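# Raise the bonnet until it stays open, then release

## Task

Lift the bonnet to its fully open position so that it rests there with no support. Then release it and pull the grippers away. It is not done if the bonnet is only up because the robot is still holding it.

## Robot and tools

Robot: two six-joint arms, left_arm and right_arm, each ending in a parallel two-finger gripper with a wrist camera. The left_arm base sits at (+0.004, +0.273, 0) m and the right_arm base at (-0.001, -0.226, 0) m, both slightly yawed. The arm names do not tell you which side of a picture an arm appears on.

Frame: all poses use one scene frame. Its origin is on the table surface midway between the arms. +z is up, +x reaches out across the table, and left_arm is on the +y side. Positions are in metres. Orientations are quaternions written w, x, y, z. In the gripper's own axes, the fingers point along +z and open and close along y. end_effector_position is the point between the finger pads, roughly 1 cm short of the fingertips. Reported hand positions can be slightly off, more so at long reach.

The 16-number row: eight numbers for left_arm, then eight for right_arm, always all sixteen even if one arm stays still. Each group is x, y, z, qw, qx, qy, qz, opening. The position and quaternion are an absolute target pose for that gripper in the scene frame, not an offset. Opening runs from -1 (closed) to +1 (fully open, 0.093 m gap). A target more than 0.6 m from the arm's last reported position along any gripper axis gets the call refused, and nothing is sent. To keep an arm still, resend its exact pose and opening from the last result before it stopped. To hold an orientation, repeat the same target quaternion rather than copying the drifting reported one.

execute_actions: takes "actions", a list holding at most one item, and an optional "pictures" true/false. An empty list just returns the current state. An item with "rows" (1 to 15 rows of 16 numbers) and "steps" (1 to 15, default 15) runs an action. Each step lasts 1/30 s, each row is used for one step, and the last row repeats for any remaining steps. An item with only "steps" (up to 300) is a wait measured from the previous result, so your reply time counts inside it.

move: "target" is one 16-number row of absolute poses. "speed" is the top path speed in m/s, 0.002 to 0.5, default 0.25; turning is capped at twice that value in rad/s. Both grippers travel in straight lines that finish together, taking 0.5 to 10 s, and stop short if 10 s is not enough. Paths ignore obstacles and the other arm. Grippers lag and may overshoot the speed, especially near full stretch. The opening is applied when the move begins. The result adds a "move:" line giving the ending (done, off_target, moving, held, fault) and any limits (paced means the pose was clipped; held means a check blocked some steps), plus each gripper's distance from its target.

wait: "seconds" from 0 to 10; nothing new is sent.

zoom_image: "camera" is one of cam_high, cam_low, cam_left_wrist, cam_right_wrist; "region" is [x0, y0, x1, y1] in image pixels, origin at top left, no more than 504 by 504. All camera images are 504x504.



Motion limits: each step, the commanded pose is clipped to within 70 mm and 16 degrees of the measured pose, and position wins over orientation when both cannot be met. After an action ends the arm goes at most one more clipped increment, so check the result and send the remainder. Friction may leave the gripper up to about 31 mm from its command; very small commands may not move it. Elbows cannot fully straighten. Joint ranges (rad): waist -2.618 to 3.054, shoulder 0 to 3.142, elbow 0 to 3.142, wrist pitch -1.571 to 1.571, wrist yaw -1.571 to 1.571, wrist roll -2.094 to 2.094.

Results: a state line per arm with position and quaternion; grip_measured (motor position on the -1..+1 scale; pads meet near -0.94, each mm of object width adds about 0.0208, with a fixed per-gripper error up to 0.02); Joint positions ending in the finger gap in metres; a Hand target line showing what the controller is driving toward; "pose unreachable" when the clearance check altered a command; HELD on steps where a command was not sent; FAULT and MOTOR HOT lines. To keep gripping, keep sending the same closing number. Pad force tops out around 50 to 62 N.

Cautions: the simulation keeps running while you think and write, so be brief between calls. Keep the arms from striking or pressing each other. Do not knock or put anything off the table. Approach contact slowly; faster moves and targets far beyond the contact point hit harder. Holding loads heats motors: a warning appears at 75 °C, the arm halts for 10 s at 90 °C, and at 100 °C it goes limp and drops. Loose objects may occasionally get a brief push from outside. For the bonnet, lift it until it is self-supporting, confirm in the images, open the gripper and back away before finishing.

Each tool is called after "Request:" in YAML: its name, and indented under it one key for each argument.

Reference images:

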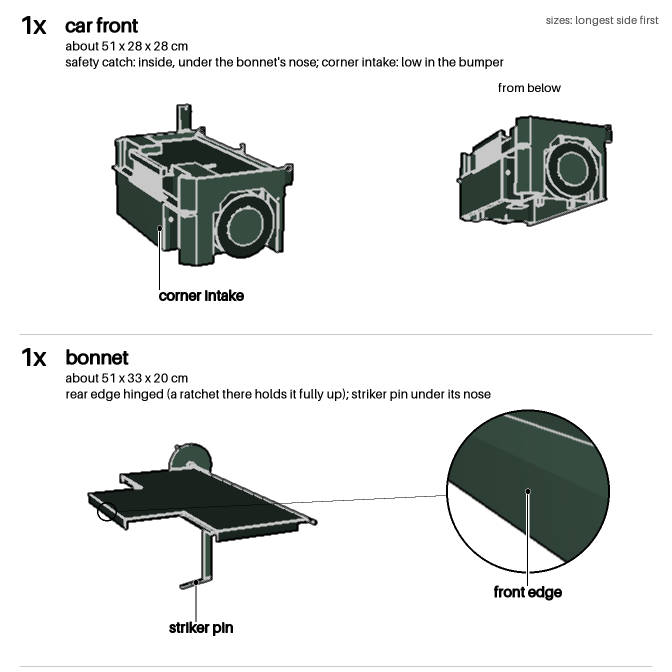

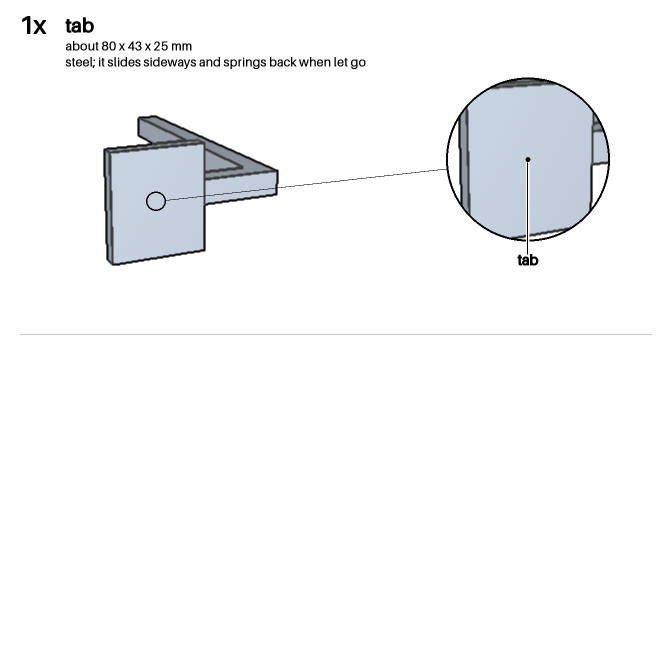

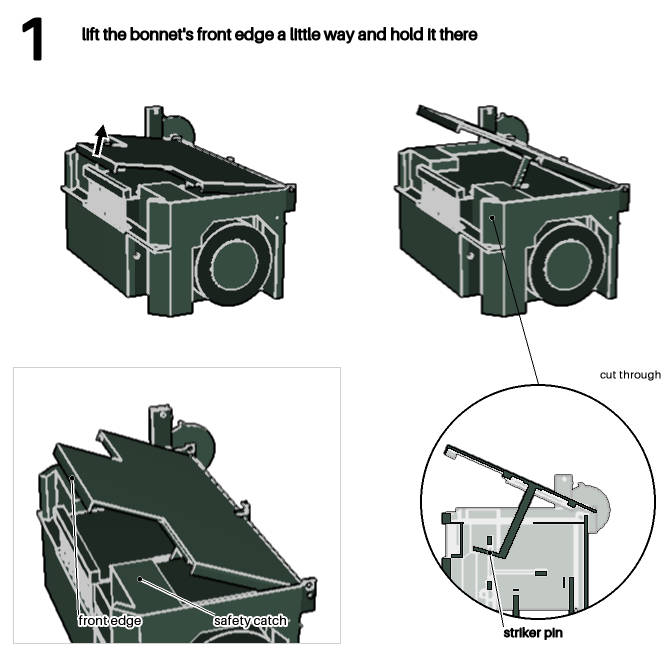

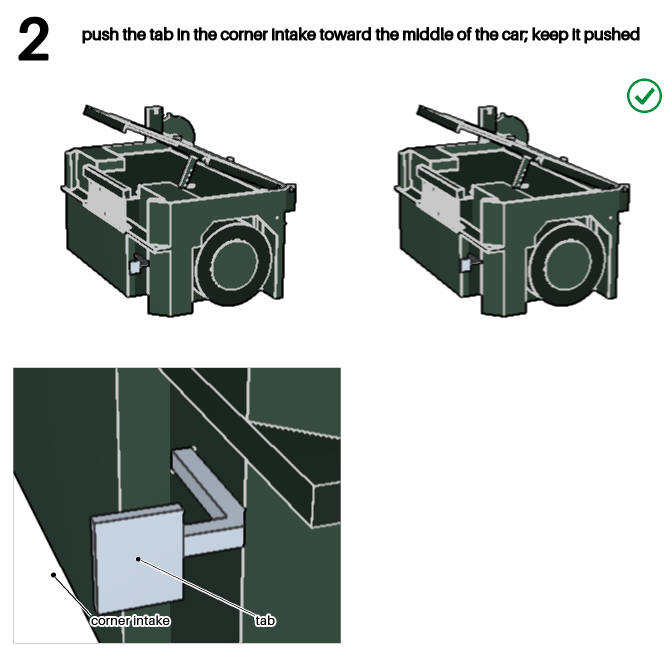

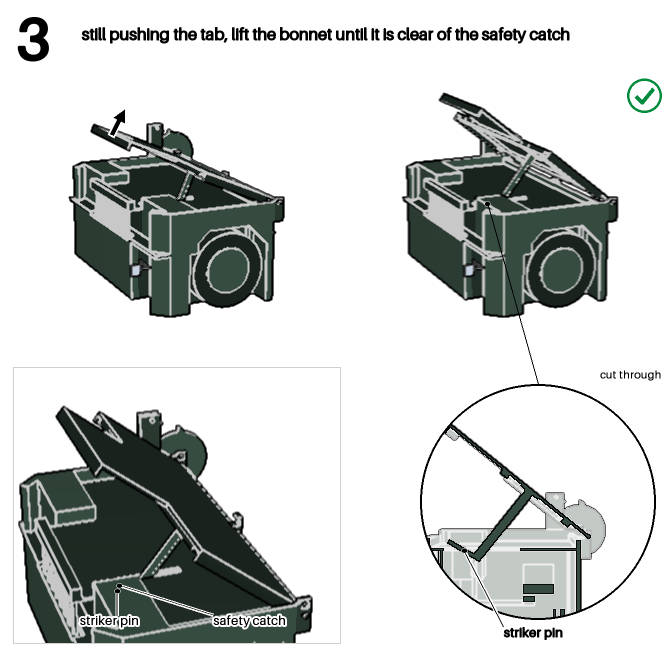

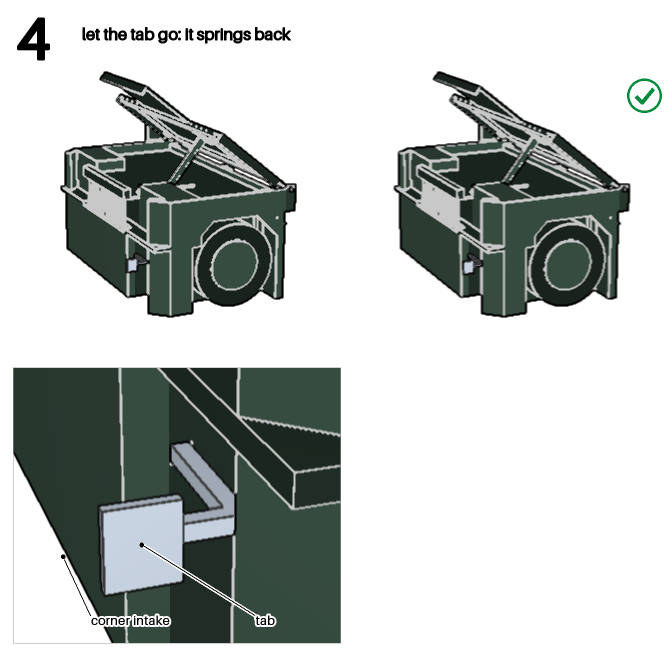

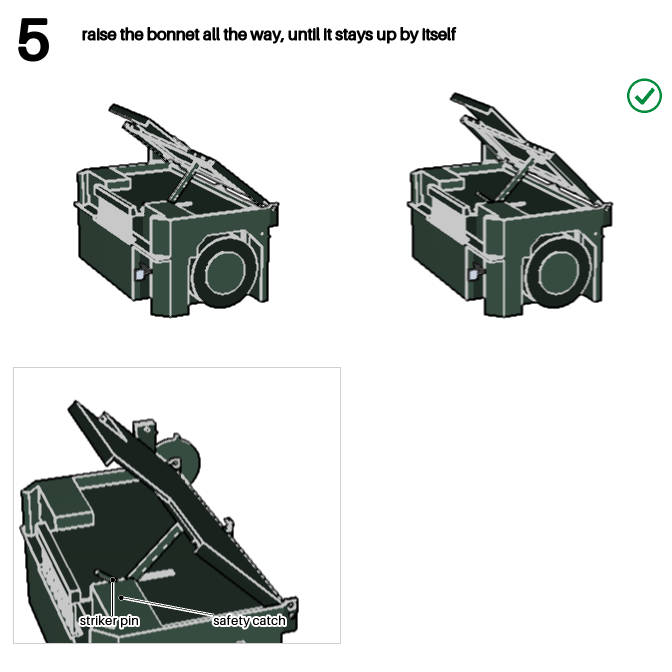

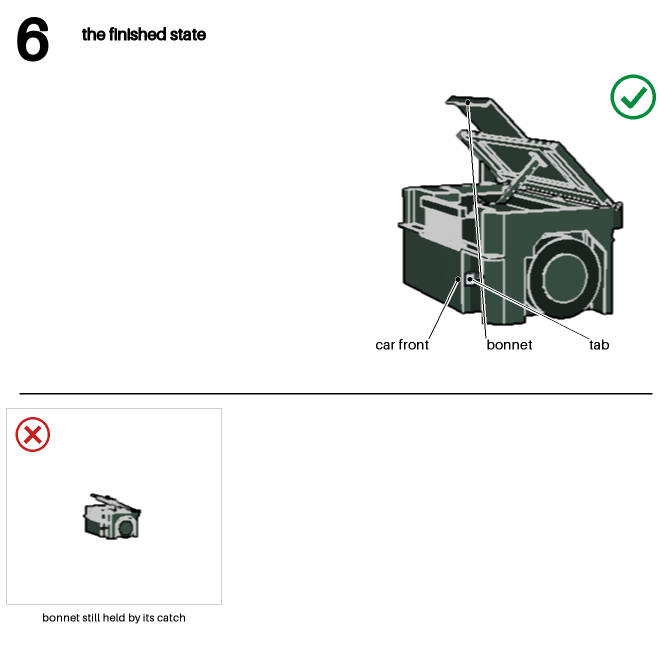

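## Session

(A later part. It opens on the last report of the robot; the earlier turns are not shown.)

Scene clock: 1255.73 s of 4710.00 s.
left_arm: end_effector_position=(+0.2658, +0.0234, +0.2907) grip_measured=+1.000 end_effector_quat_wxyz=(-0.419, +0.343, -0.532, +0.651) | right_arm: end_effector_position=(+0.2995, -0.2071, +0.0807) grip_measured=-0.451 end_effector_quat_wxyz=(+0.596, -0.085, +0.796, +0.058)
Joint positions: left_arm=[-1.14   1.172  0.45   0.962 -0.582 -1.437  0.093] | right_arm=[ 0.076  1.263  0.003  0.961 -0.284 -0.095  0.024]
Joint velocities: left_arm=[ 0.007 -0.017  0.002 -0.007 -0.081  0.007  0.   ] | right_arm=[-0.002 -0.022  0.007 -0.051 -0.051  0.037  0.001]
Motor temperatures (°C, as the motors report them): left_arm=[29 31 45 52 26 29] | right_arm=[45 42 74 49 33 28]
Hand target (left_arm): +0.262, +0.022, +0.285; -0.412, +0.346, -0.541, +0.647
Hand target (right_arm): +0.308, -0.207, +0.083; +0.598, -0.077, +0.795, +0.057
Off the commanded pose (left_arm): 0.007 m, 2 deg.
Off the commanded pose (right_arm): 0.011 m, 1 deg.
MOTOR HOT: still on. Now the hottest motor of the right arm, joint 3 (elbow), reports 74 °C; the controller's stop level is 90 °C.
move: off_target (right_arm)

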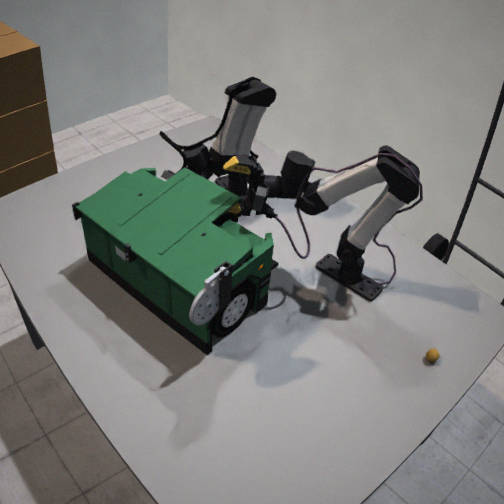

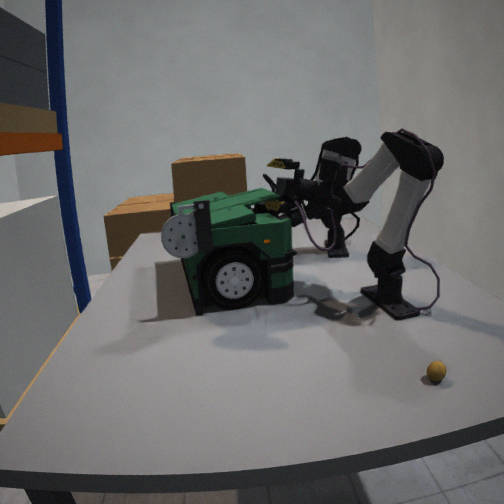

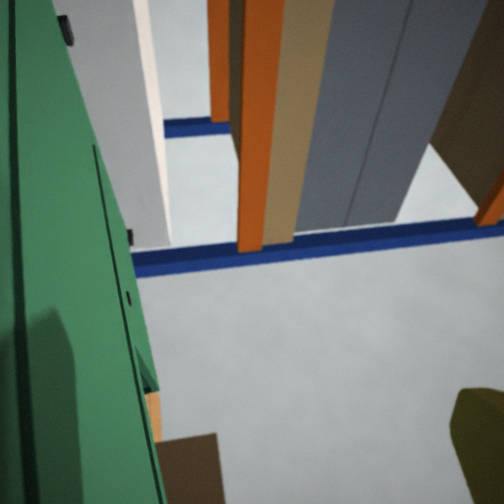

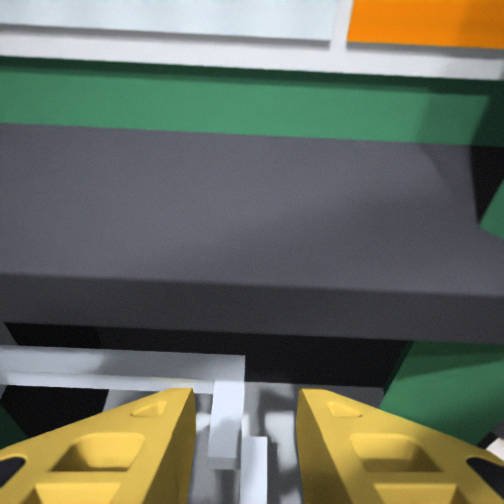

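Request:
move:
  target: [0.262,0.022,0.285,0.41,-0.345,0.54,-0.645,1, 0.245,-0.221,0.096,0.5,-0.075,0.862,0.045,-0.45]
  speed: 0.1

Request:
move:
  target: [0.262,0.022,0.285,0.41,-0.345,0.54,-0.645,1, 0.245,-0.243,0.096,0.5,-0.075,0.862,0.045,-1]
  speed: 0.05

Request:
move:
  target: [0.262,0.022,0.285,0.41,-0.345,0.54,-0.645,1, 0.28,-0.234,0.088,0.55,-0.075,0.83,0.05,-1]
  speed: 0.05

Scene clock: 1268.00 s of 4710.00 s.
left_arm: end_effector_position=(+0.2658, +0.0234, +0.2907) grip_measured=+1.000 end_effector_quat_wxyz=(-0.419, +0.343, -0.532, +0.651) | right_arm: end_effector_position=(+0.2444, -0.2205, +0.0820) grip_measured=-0.451 end_effector_quat_wxyz=(+0.487, -0.069, +0.869, +0.046)
Joint positions: left_arm=[-1.14   1.172  0.45   0.962 -0.582 -1.437  0.093] | right_arm=[-0.013  0.546  0.144 -0.175 -0.302 -0.176  0.024]
Joint velocities: left_arm=[ 0.012  0.012 -0.007 -0.081  0.051 -0.037  0.   ] | right_arm=[-0.007  0.012  0.002 -0.066  0.022 -0.037 -0.   ]
Motor temperatures (°C, as the motors report them): left_arm=[29 31 45 51 26 29] | right_arm=[44 38 69 49 32 28]
Hand target (left_arm): +0.262, +0.022, +0.285; -0.412, +0.346, -0.541, +0.647
Hand target (right_arm): +0.247, -0.222, +0.095; +0.500, -0.073, +0.862, +0.043
Off the commanded pose (left_arm): 0.007 m, 2 deg.
Off the commanded pose (right_arm): 0.014 m, 2 deg.
MOTOR HOT: cleared. Now the hottest motor of the right arm, joint 3 (elbow), reports 69 °C.
After step 90, 7.37 s passed at rest.
move: off_target (right_arm)

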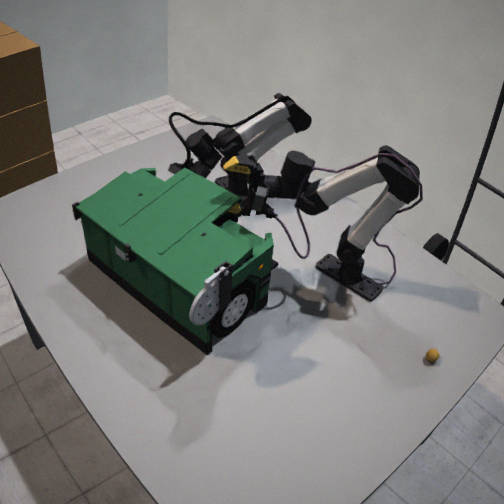

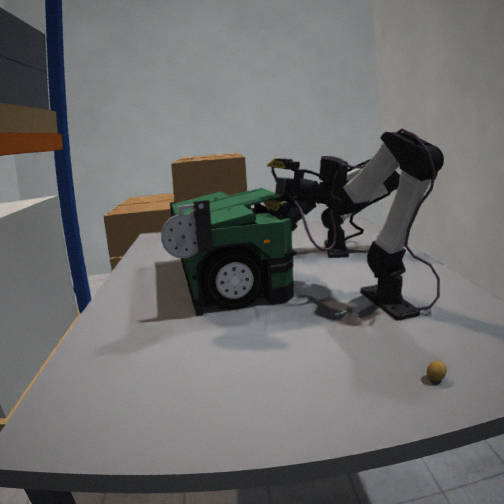

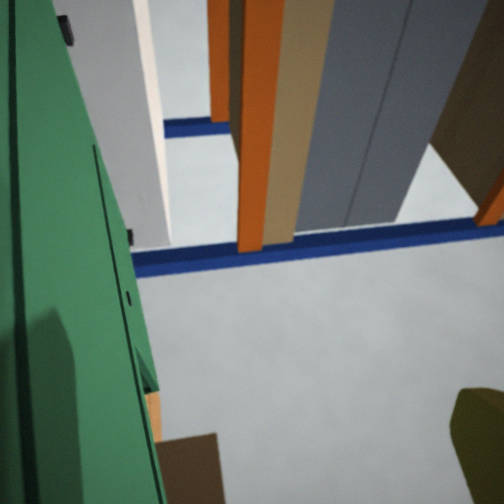

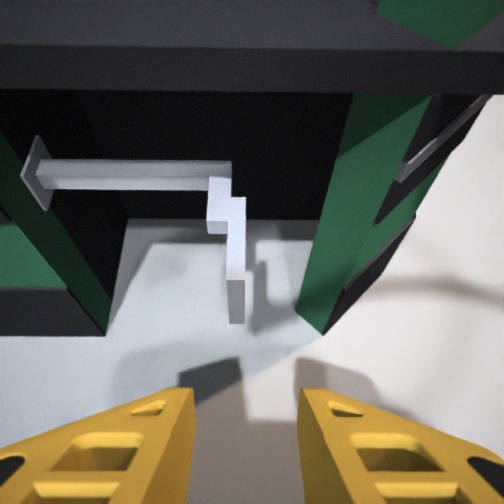

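Scene clock: 1269.03 s of 4710.00 s.
left_arm: end_effector_position=(+0.2658, +0.0234, +0.2907) grip_measured=+1.000 end_effector_quat_wxyz=(-0.419, +0.343, -0.532, +0.651) | right_arm: end_effector_position=(+0.2438, -0.2422, +0.0920) grip_measured=-0.985 end_effector_quat_wxyz=(+0.502, -0.074, +0.861, +0.040)
Joint positions: left_arm=[-1.14   1.172  0.45   0.962 -0.582 -1.437  0.093] | right_arm=[-0.212  0.564  0.169 -0.191 -0.471 -0.298  0.   ]
Joint velocities: left_arm=[ 0.002 -0.007  0.022 -0.022  0.066 -0.037  0.   ] | right_arm=[-0.002 -0.017 -0.022 -0.095 -0.007  0.007  0.   ]
Motor temperatures (°C, as the motors report them): left_arm=[29 31 45 51 26 29] | right_arm=[44 38 68 49 32 28]
Hand target (left_arm): +0.262, +0.022, +0.285; -0.412, +0.346, -0.541, +0.647
Hand target (right_arm): +0.245, -0.243, +0.096; +0.500, -0.076, +0.862, +0.043
Off the commanded pose (left_arm): 0.007 m, 2 deg.
Off the commanded pose (right_arm): 0.004 m, 1 deg.
move: done

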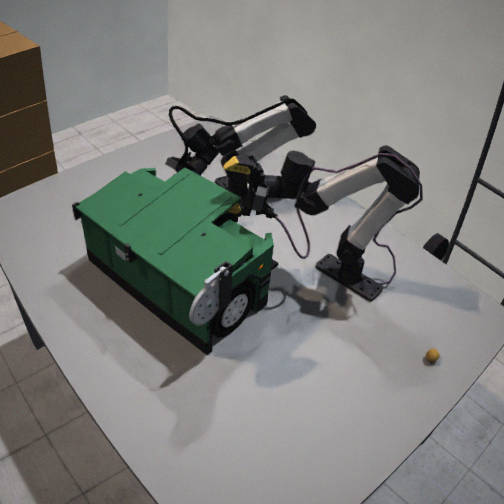

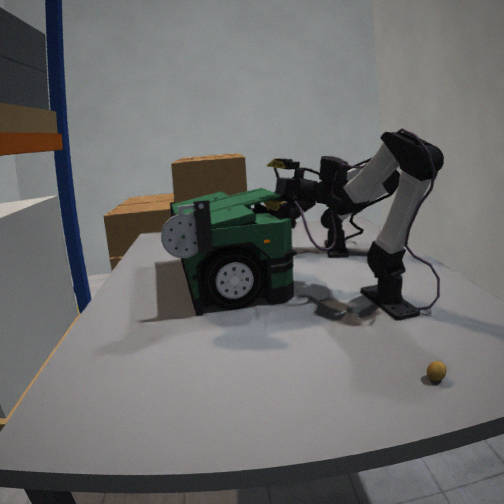

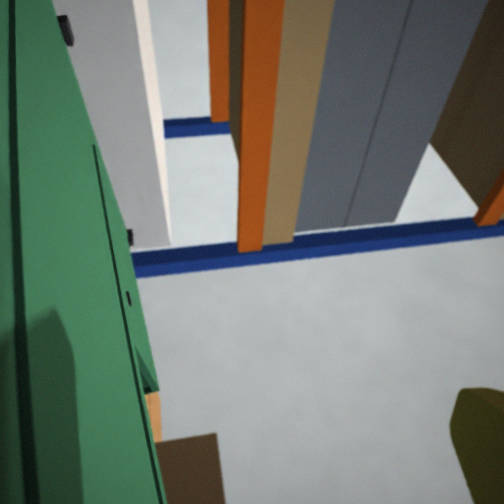

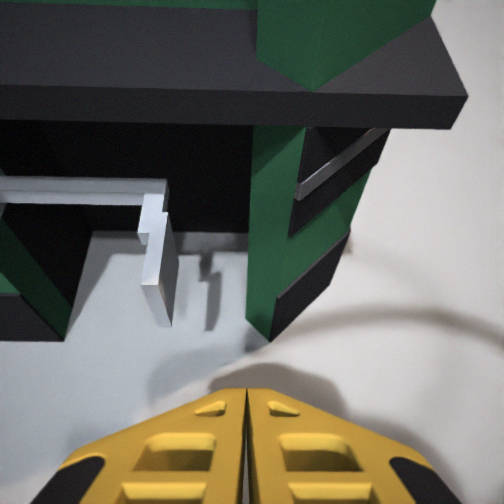

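Scene clock: 1270.83 s of 4710.00 s.
left_arm: end_effector_position=(+0.2658, +0.0234, +0.2907) grip_measured=+1.000 end_effector_quat_wxyz=(-0.419, +0.343, -0.532, +0.651) | right_arm: end_effector_position=(+0.2814, -0.2353, +0.0989) grip_measured=-0.985 end_effector_quat_wxyz=(+0.558, -0.080, +0.824, +0.048)
Joint positions: left_arm=[-1.14   1.172  0.45   0.962 -0.582 -1.437  0.093] | right_arm=[-0.114  0.838  0.111  0.305 -0.43  -0.196  0.   ]
Joint velocities: left_arm=[ 0.002 -0.012  0.007 -0.051 -0.095  0.066  0.   ] | right_arm=[ 0.007 -0.012  0.007  0.007 -0.007  0.022  0.   ]
Motor temperatures (°C, as the motors report them): left_arm=[29 31 45 51 26 29] | right_arm=[44 38 68 49 32 28]
Hand target (left_arm): +0.262, +0.022, +0.285; -0.412, +0.346, -0.541, +0.647
Hand target (right_arm): +0.279, -0.233, +0.089; +0.549, -0.076, +0.831, +0.052
Off the commanded pose (left_arm): 0.007 m, 2 deg.
Off the commanded pose (right_arm): 0.011 m, 1 deg.
move: off_target (right_arm)

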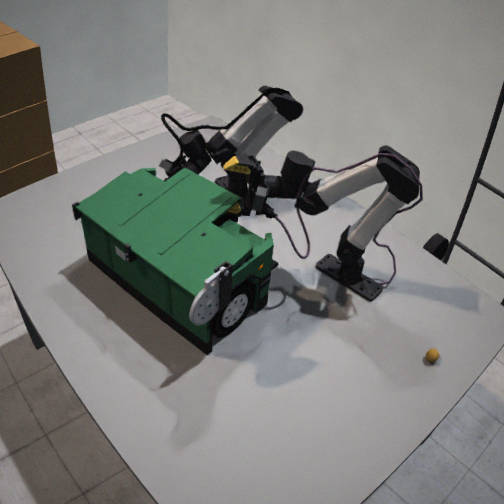

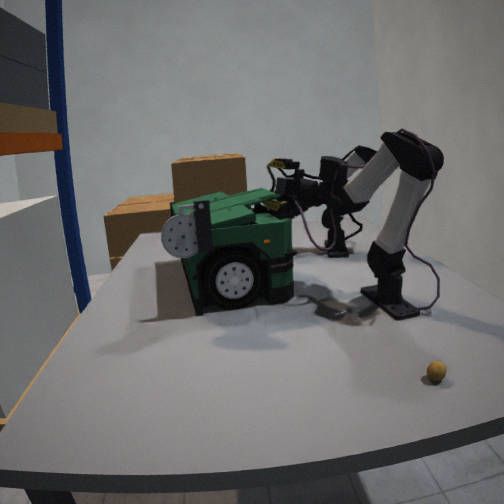

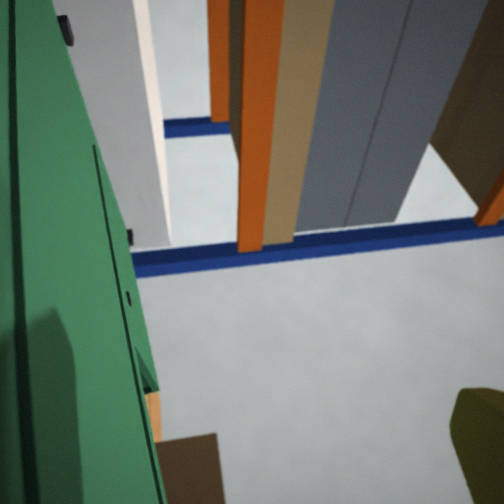

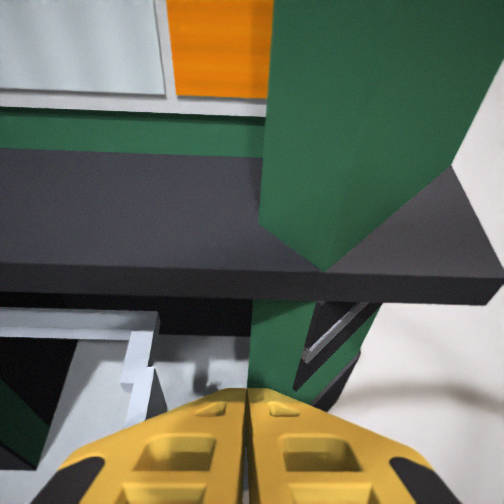

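Request:
move:
  target: [0.262,0.022,0.285,0.41,-0.345,0.54,-0.645,1, 0.282,-0.222,0.086,0.56,-0.075,0.825,0.05,-1]
  speed: 0.03

Request:
move:
  target: [0.262,0.022,0.285,0.41,-0.345,0.54,-0.645,1, 0.315,-0.217,0.082,0.6,-0.075,0.795,0.055,-1]
  speed: 0.03

Scene clock: 1275.33 s of 4710.00 s.
left_arm: end_effector_position=(+0.2658, +0.0234, +0.2907) grip_measured=+1.000 end_effector_quat_wxyz=(-0.419, +0.343, -0.532, +0.651) | right_arm: end_effector_position=(+0.2847, -0.2312, +0.1016) grip_measured=-0.985 end_effector_quat_wxyz=(+0.577, -0.071, +0.813, +0.032)
Joint positions: left_arm=[-1.14   1.172  0.45   0.962 -0.582 -1.437  0.093] | right_arm=[-0.041  0.838  0.075  0.403 -0.331 -0.154  0.   ]
Joint velocities: left_arm=[-0.007  0.002  0.007 -0.037  0.022  0.007  0.   ] | right_arm=[ 0.017 -0.002 -0.007  0.022 -0.022 -0.051  0.   ]
Motor temperatures (°C, as the motors report them): left_arm=[29 31 45 51 26 29] | right_arm=[43 37 66 48 32 27]
Hand target (left_arm): +0.262, +0.022, +0.285; -0.412, +0.346, -0.541, +0.647
Hand target (right_arm): +0.280, -0.222, +0.087; +0.559, -0.075, +0.824, +0.050
Off the commanded pose (left_arm): 0.007 m, 2 deg.
Off the commanded pose (right_arm): 0.018 m, 3 deg.
After step 90, 0.57 s passed at rest.
move: off_target (right_arm)

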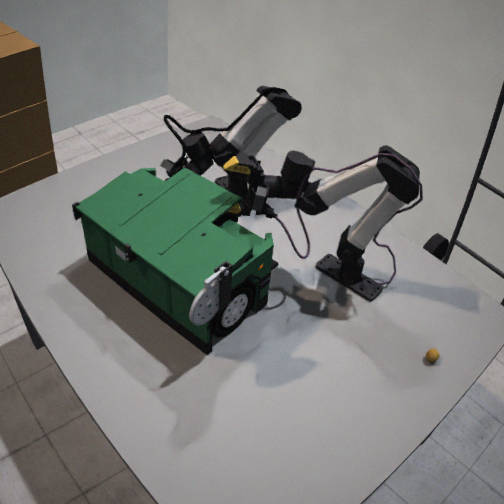

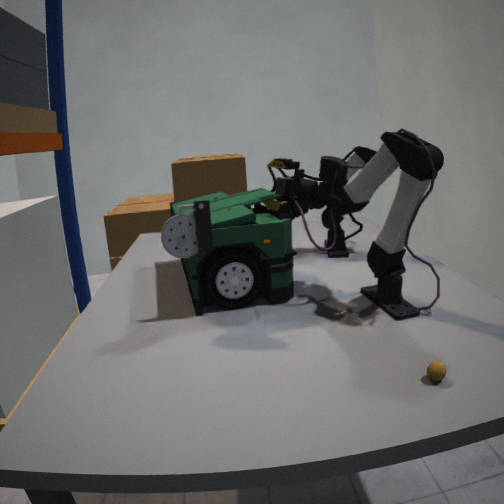

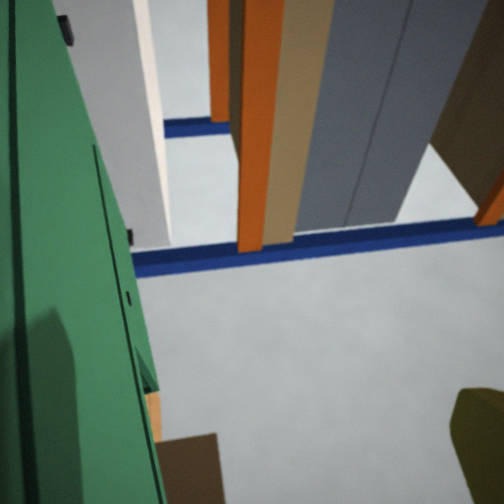

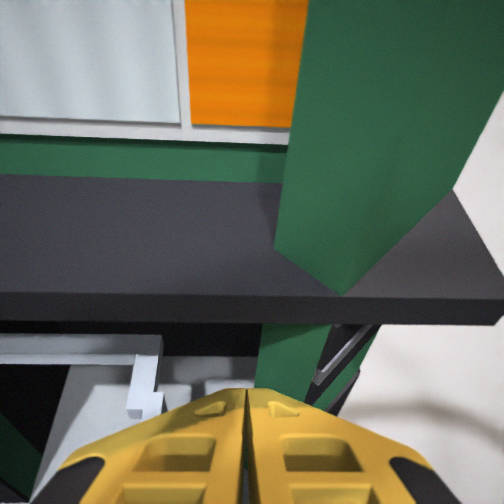

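Scene clock: 1276.90 s of 4710.00 s.
left_arm: end_effector_position=(+0.2658, +0.0236, +0.2909) grip_measured=+1.000 end_effector_quat_wxyz=(-0.419, +0.344, -0.531, +0.651) | right_arm: end_effector_position=(+0.2956, -0.2319, +0.0968) grip_measured=-0.986 end_effector_quat_wxyz=(+0.614, -0.073, +0.785, +0.036)
Joint positions: left_arm=[-1.14   1.172  0.45   0.964 -0.583 -1.439  0.093] | right_arm=[-0.05   1.129  0.004  0.863 -0.359 -0.129  0.   ]
Joint velocities: left_arm=[ 0.017  0.012 -0.007 -0.051 -0.037  0.022  0.   ] | right_arm=[-0.032  0.017 -0.002  0.066 -0.037  0.022  0.   ]
Motor temperatures (°C, as the motors report them): left_arm=[29 31 45 51 26 29] | right_arm=[43 37 65 48 32 27]
Hand target (left_arm): +0.262, +0.022, +0.285; -0.412, +0.346, -0.541, +0.647
Hand target (right_arm): +0.308, -0.217, +0.084; +0.592, -0.078, +0.800, +0.055
Off the commanded pose (left_arm): 0.007 m, 2 deg.
Off the commanded pose (right_arm): 0.029 m, 3 deg.
move: off_target (right_arm)

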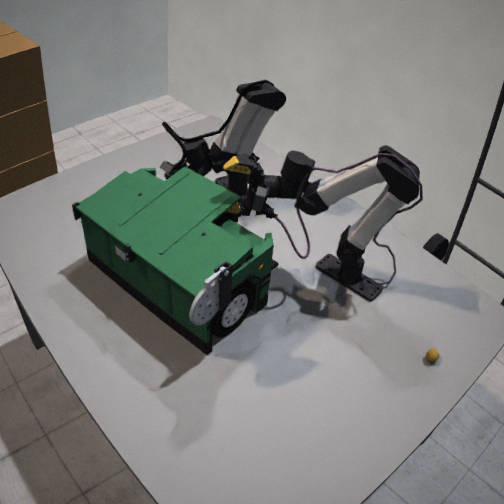

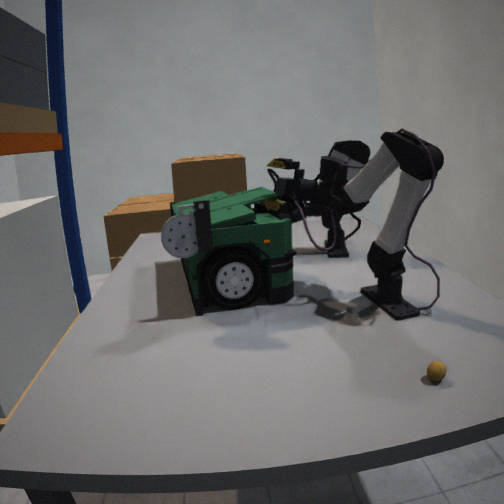

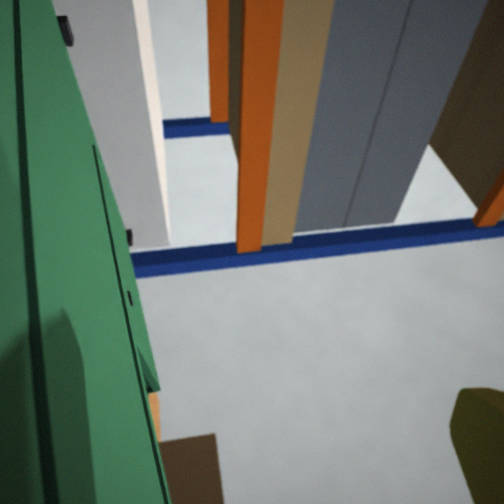

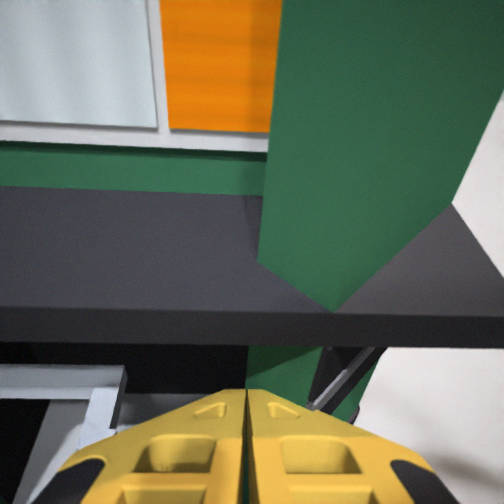

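Request:
move:
  target: [0.262,0.022,0.285,0.41,-0.345,0.54,-0.645,1, 0.25,-0.232,0.095,0.5,0.06,0.862,-0.035,-1]
  speed: 0.06

Request:
move:
  target: [0.262,0.022,0.285,0.41,-0.345,0.54,-0.645,1, 0.315,-0.218,0.082,0.59,0.057,0.805,-0.04,-1]
  speed: 0.03

Scene clock: 1287.40 s of 4710.00 s.
left_arm: end_effector_position=(+0.2658, +0.0236, +0.2907) grip_measured=+1.000 end_effector_quat_wxyz=(-0.419, +0.344, -0.532, +0.651) | right_arm: end_effector_position=(+0.2496, -0.2333, +0.0807) grip_measured=-0.986 end_effector_quat_wxyz=(+0.488, +0.061, +0.870, -0.034)
Joint positions: left_arm=[-1.14   1.172  0.45   0.963 -0.583 -1.439  0.093] | right_arm=[ 0.289  0.579  0.139 -0.122  0.221  0.137  0.   ]
Joint velocities: left_arm=[ 0.012  0.022  0.007  0.007 -0.051 -0.022  0.   ] | right_arm=[ 0.007 -0.027  0.007  0.007 -0.037 -0.037  0.   ]
Motor temperatures (°C, as the motors report them): left_arm=[29 31 44 51 26 29] | right_arm=[44 37 64 49 32 27]
Hand target (left_arm): +0.262, +0.022, +0.285; -0.411, +0.346, -0.541, +0.647
Hand target (right_arm): +0.252, -0.232, +0.093; +0.502, +0.065, +0.862, -0.032
Off the commanded pose (left_arm): 0.007 m, 2 deg.
Off the commanded pose (right_arm): 0.014 m, 2 deg.
After step 90, 3.57 s passed at rest.
move: off_target (right_arm)

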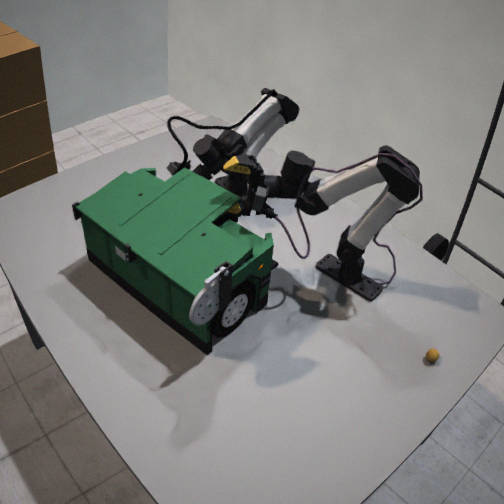

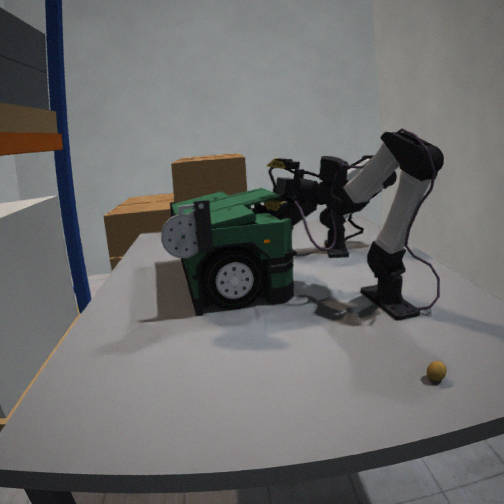

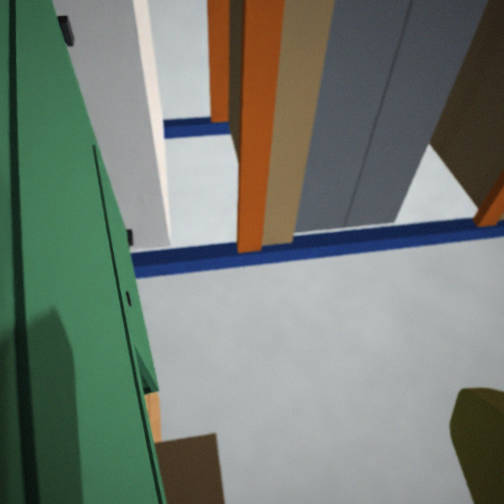

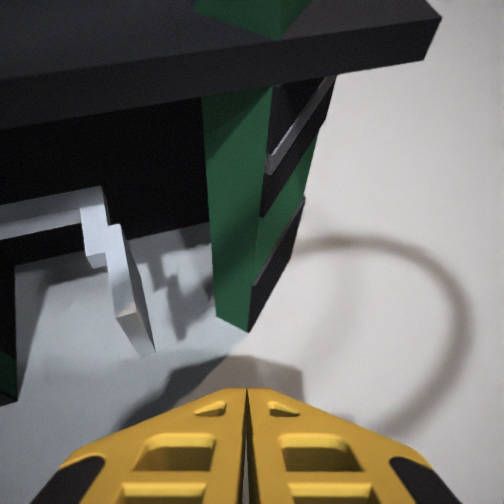

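Scene clock: 1291.67 s of 4710.00 s.
left_arm: end_effector_position=(+0.2658, +0.0236, +0.2907) grip_measured=+1.000 end_effector_quat_wxyz=(-0.419, +0.344, -0.532, +0.651) | right_arm: end_effector_position=(+0.2934, -0.2494, +0.0753) grip_measured=-0.986 end_effector_quat_wxyz=(+0.567, +0.108, +0.810, -0.104)
Joint positions: left_arm=[-1.14   1.172  0.45   0.963 -0.583 -1.439  0.093] | right_arm=[0.348 1.191 0.042 0.765 0.462 0.129 0.   ]
Joint velocities: left_arm=[ 0.007 -0.002 -0.007  0.007 -0.022 -0.095  0.   ] | right_arm=[ 0.012  0.012 -0.017  0.007  0.022 -0.051  0.   ]
Motor temperatures (°C, as the motors report them): left_arm=[29 31 44 51 26 29] | right_arm=[44 36 63 49 32 27]
Hand target (left_arm): +0.262, +0.022, +0.285; -0.412, +0.346, -0.541, +0.647
Hand target (right_arm): +0.308, -0.218, +0.086; +0.587, +0.056, +0.807, -0.042
Off the commanded pose (left_arm): 0.007 m, 2 deg.
Off the commanded pose (right_arm): 0.039 m, 10 deg.
move: off_target (right_arm)

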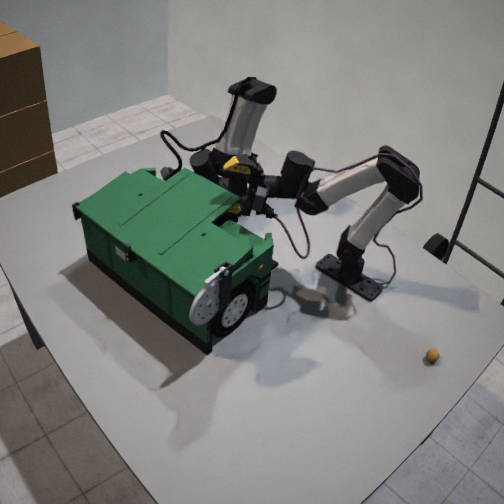

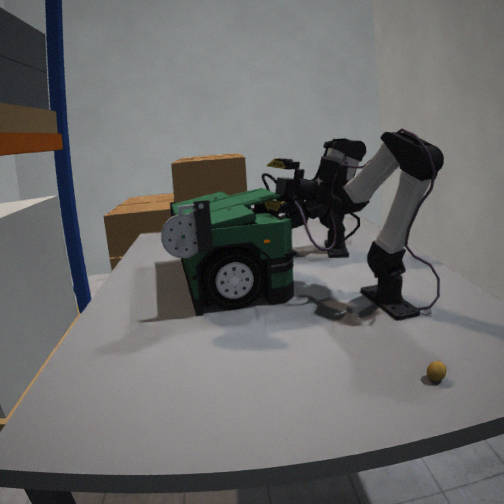

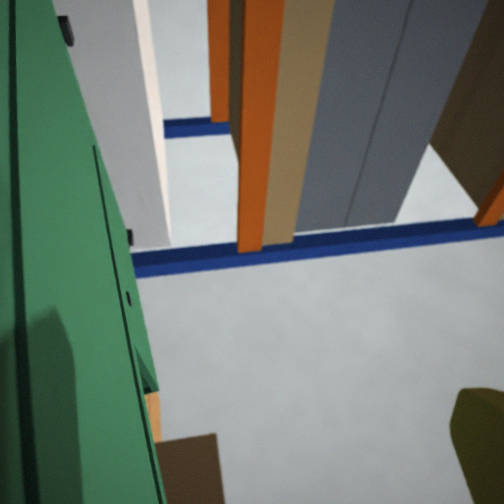

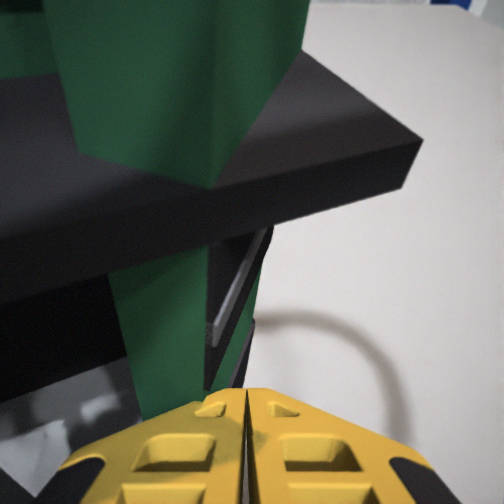

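Request:
move:
  target: [0.262,0.022,0.285,0.41,-0.345,0.54,-0.645,1, 0.25,-0.25,0.097,0.47,-0.228,0.84,0.126,-1]
  speed: 0.06

Request:
move:
  target: [0.262,0.022,0.285,0.41,-0.345,0.54,-0.645,1, 0.28,-0.233,0.086,0.53,-0.217,0.81,0.142,-1]
  speed: 0.03

Scene clock: 1308.03 s of 4710.00 s.
left_arm: end_effector_position=(+0.2658, +0.0236, +0.2907) grip_measured=+1.000 end_effector_quat_wxyz=(-0.419, +0.344, -0.532, +0.651) | right_arm: end_effector_position=(+0.2478, -0.2490, +0.0923) grip_measured=-0.985 end_effector_quat_wxyz=(+0.465, -0.228, +0.848, +0.116)
Joint positions: left_arm=[-1.14   1.172  0.45   0.963 -0.583 -1.439  0.093] | right_arm=[-0.463  1.01   0.398 -0.384 -0.87  -0.885  0.   ]
Joint velocities: left_arm=[-0.007 -0.002  0.017  0.037  0.037  0.022  0.   ] | right_arm=[-0.007 -0.012  0.012  0.051 -0.051 -0.007  0.   ]
Motor temperatures (°C, as the motors report them): left_arm=[29 31 44 50 26 29] | right_arm=[43 34 61 49 32 27]
Hand target (left_arm): +0.262, +0.022, +0.285; -0.411, +0.346, -0.541, +0.647
Hand target (right_arm): +0.250, -0.252, +0.097; +0.467, -0.227, +0.846, +0.119
Off the commanded pose (left_arm): 0.007 m, 2 deg.
Off the commanded pose (right_arm): 0.005 m, 2 deg.
After step 90, 5.87 s passed at rest.
move: done

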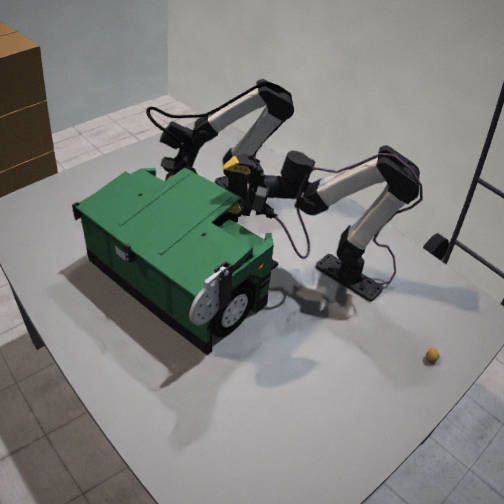

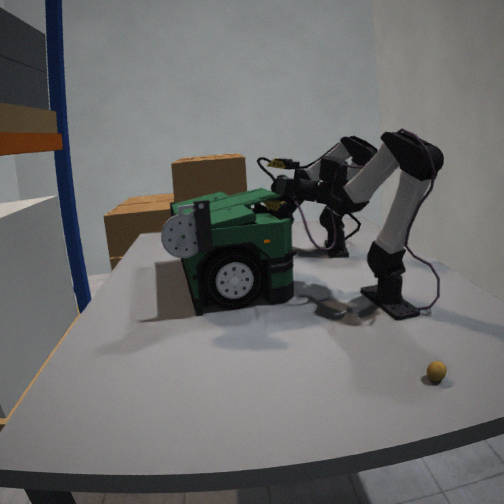

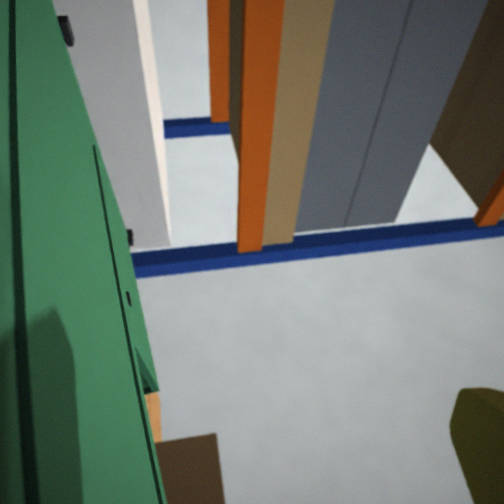

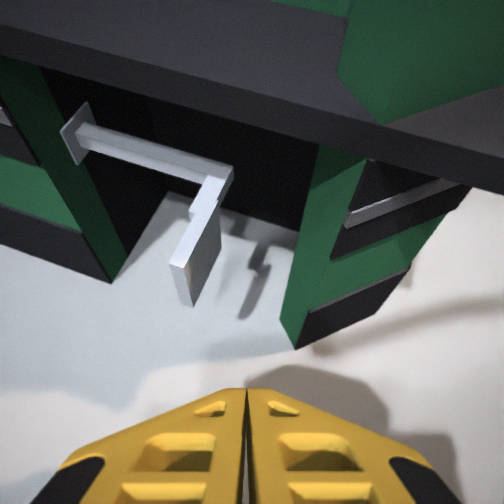

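Scene clock: 1311.17 s of 4710.00 s.
left_arm: end_effector_position=(+0.2658, +0.0236, +0.2907) grip_measured=+1.000 end_effector_quat_wxyz=(-0.419, +0.343, -0.532, +0.651) | right_arm: end_effector_position=(+0.2820, -0.2389, +0.0946) grip_measured=-0.985 end_effector_quat_wxyz=(+0.533, -0.219, +0.807, +0.127)
Joint positions: left_arm=[-1.14   1.172  0.45   0.963 -0.583 -1.438  0.093] | right_arm=[-0.362  1.124  0.286  0.136 -0.906 -0.619  0.   ]
Joint velocities: left_arm=[-0.012 -0.002 -0.002  0.037  0.007 -0.037  0.   ] | right_arm=[-0.007 -0.007 -0.012  0.081 -0.022  0.022  0.   ]
Motor temperatures (°C, as the motors report them): left_arm=[29 31 44 50 26 29] | right_arm=[42 34 60 48 32 27]
Hand target (left_arm): +0.262, +0.022, +0.285; -0.412, +0.346, -0.541, +0.647
Hand target (right_arm): +0.279, -0.232, +0.087; +0.528, -0.218, +0.808, +0.144
Off the commanded pose (left_arm): 0.007 m, 2 deg.
Off the commanded pose (right_arm): 0.011 m, 2 deg.
move: off_target (right_arm)

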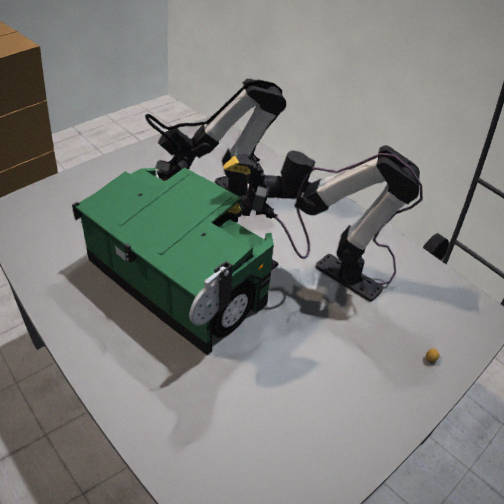

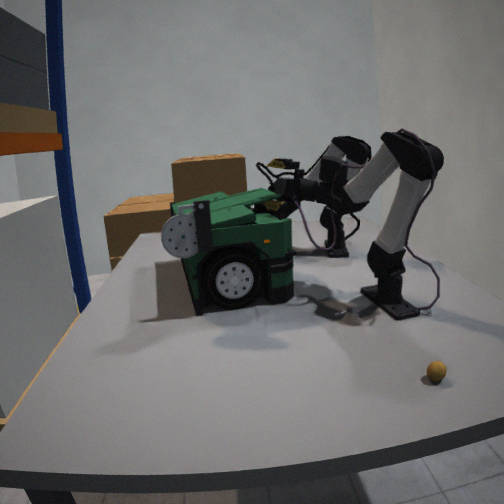

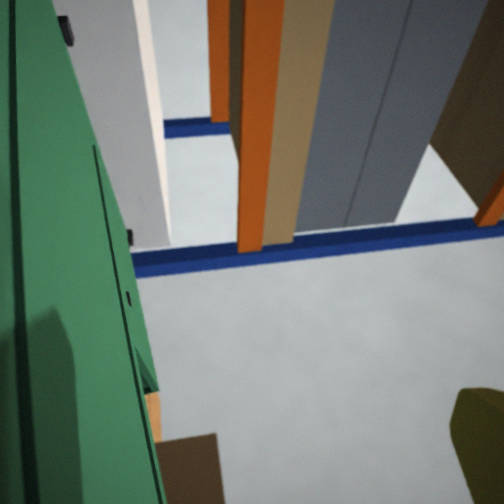

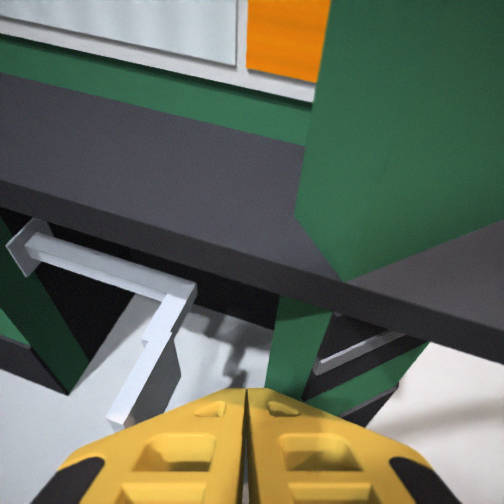

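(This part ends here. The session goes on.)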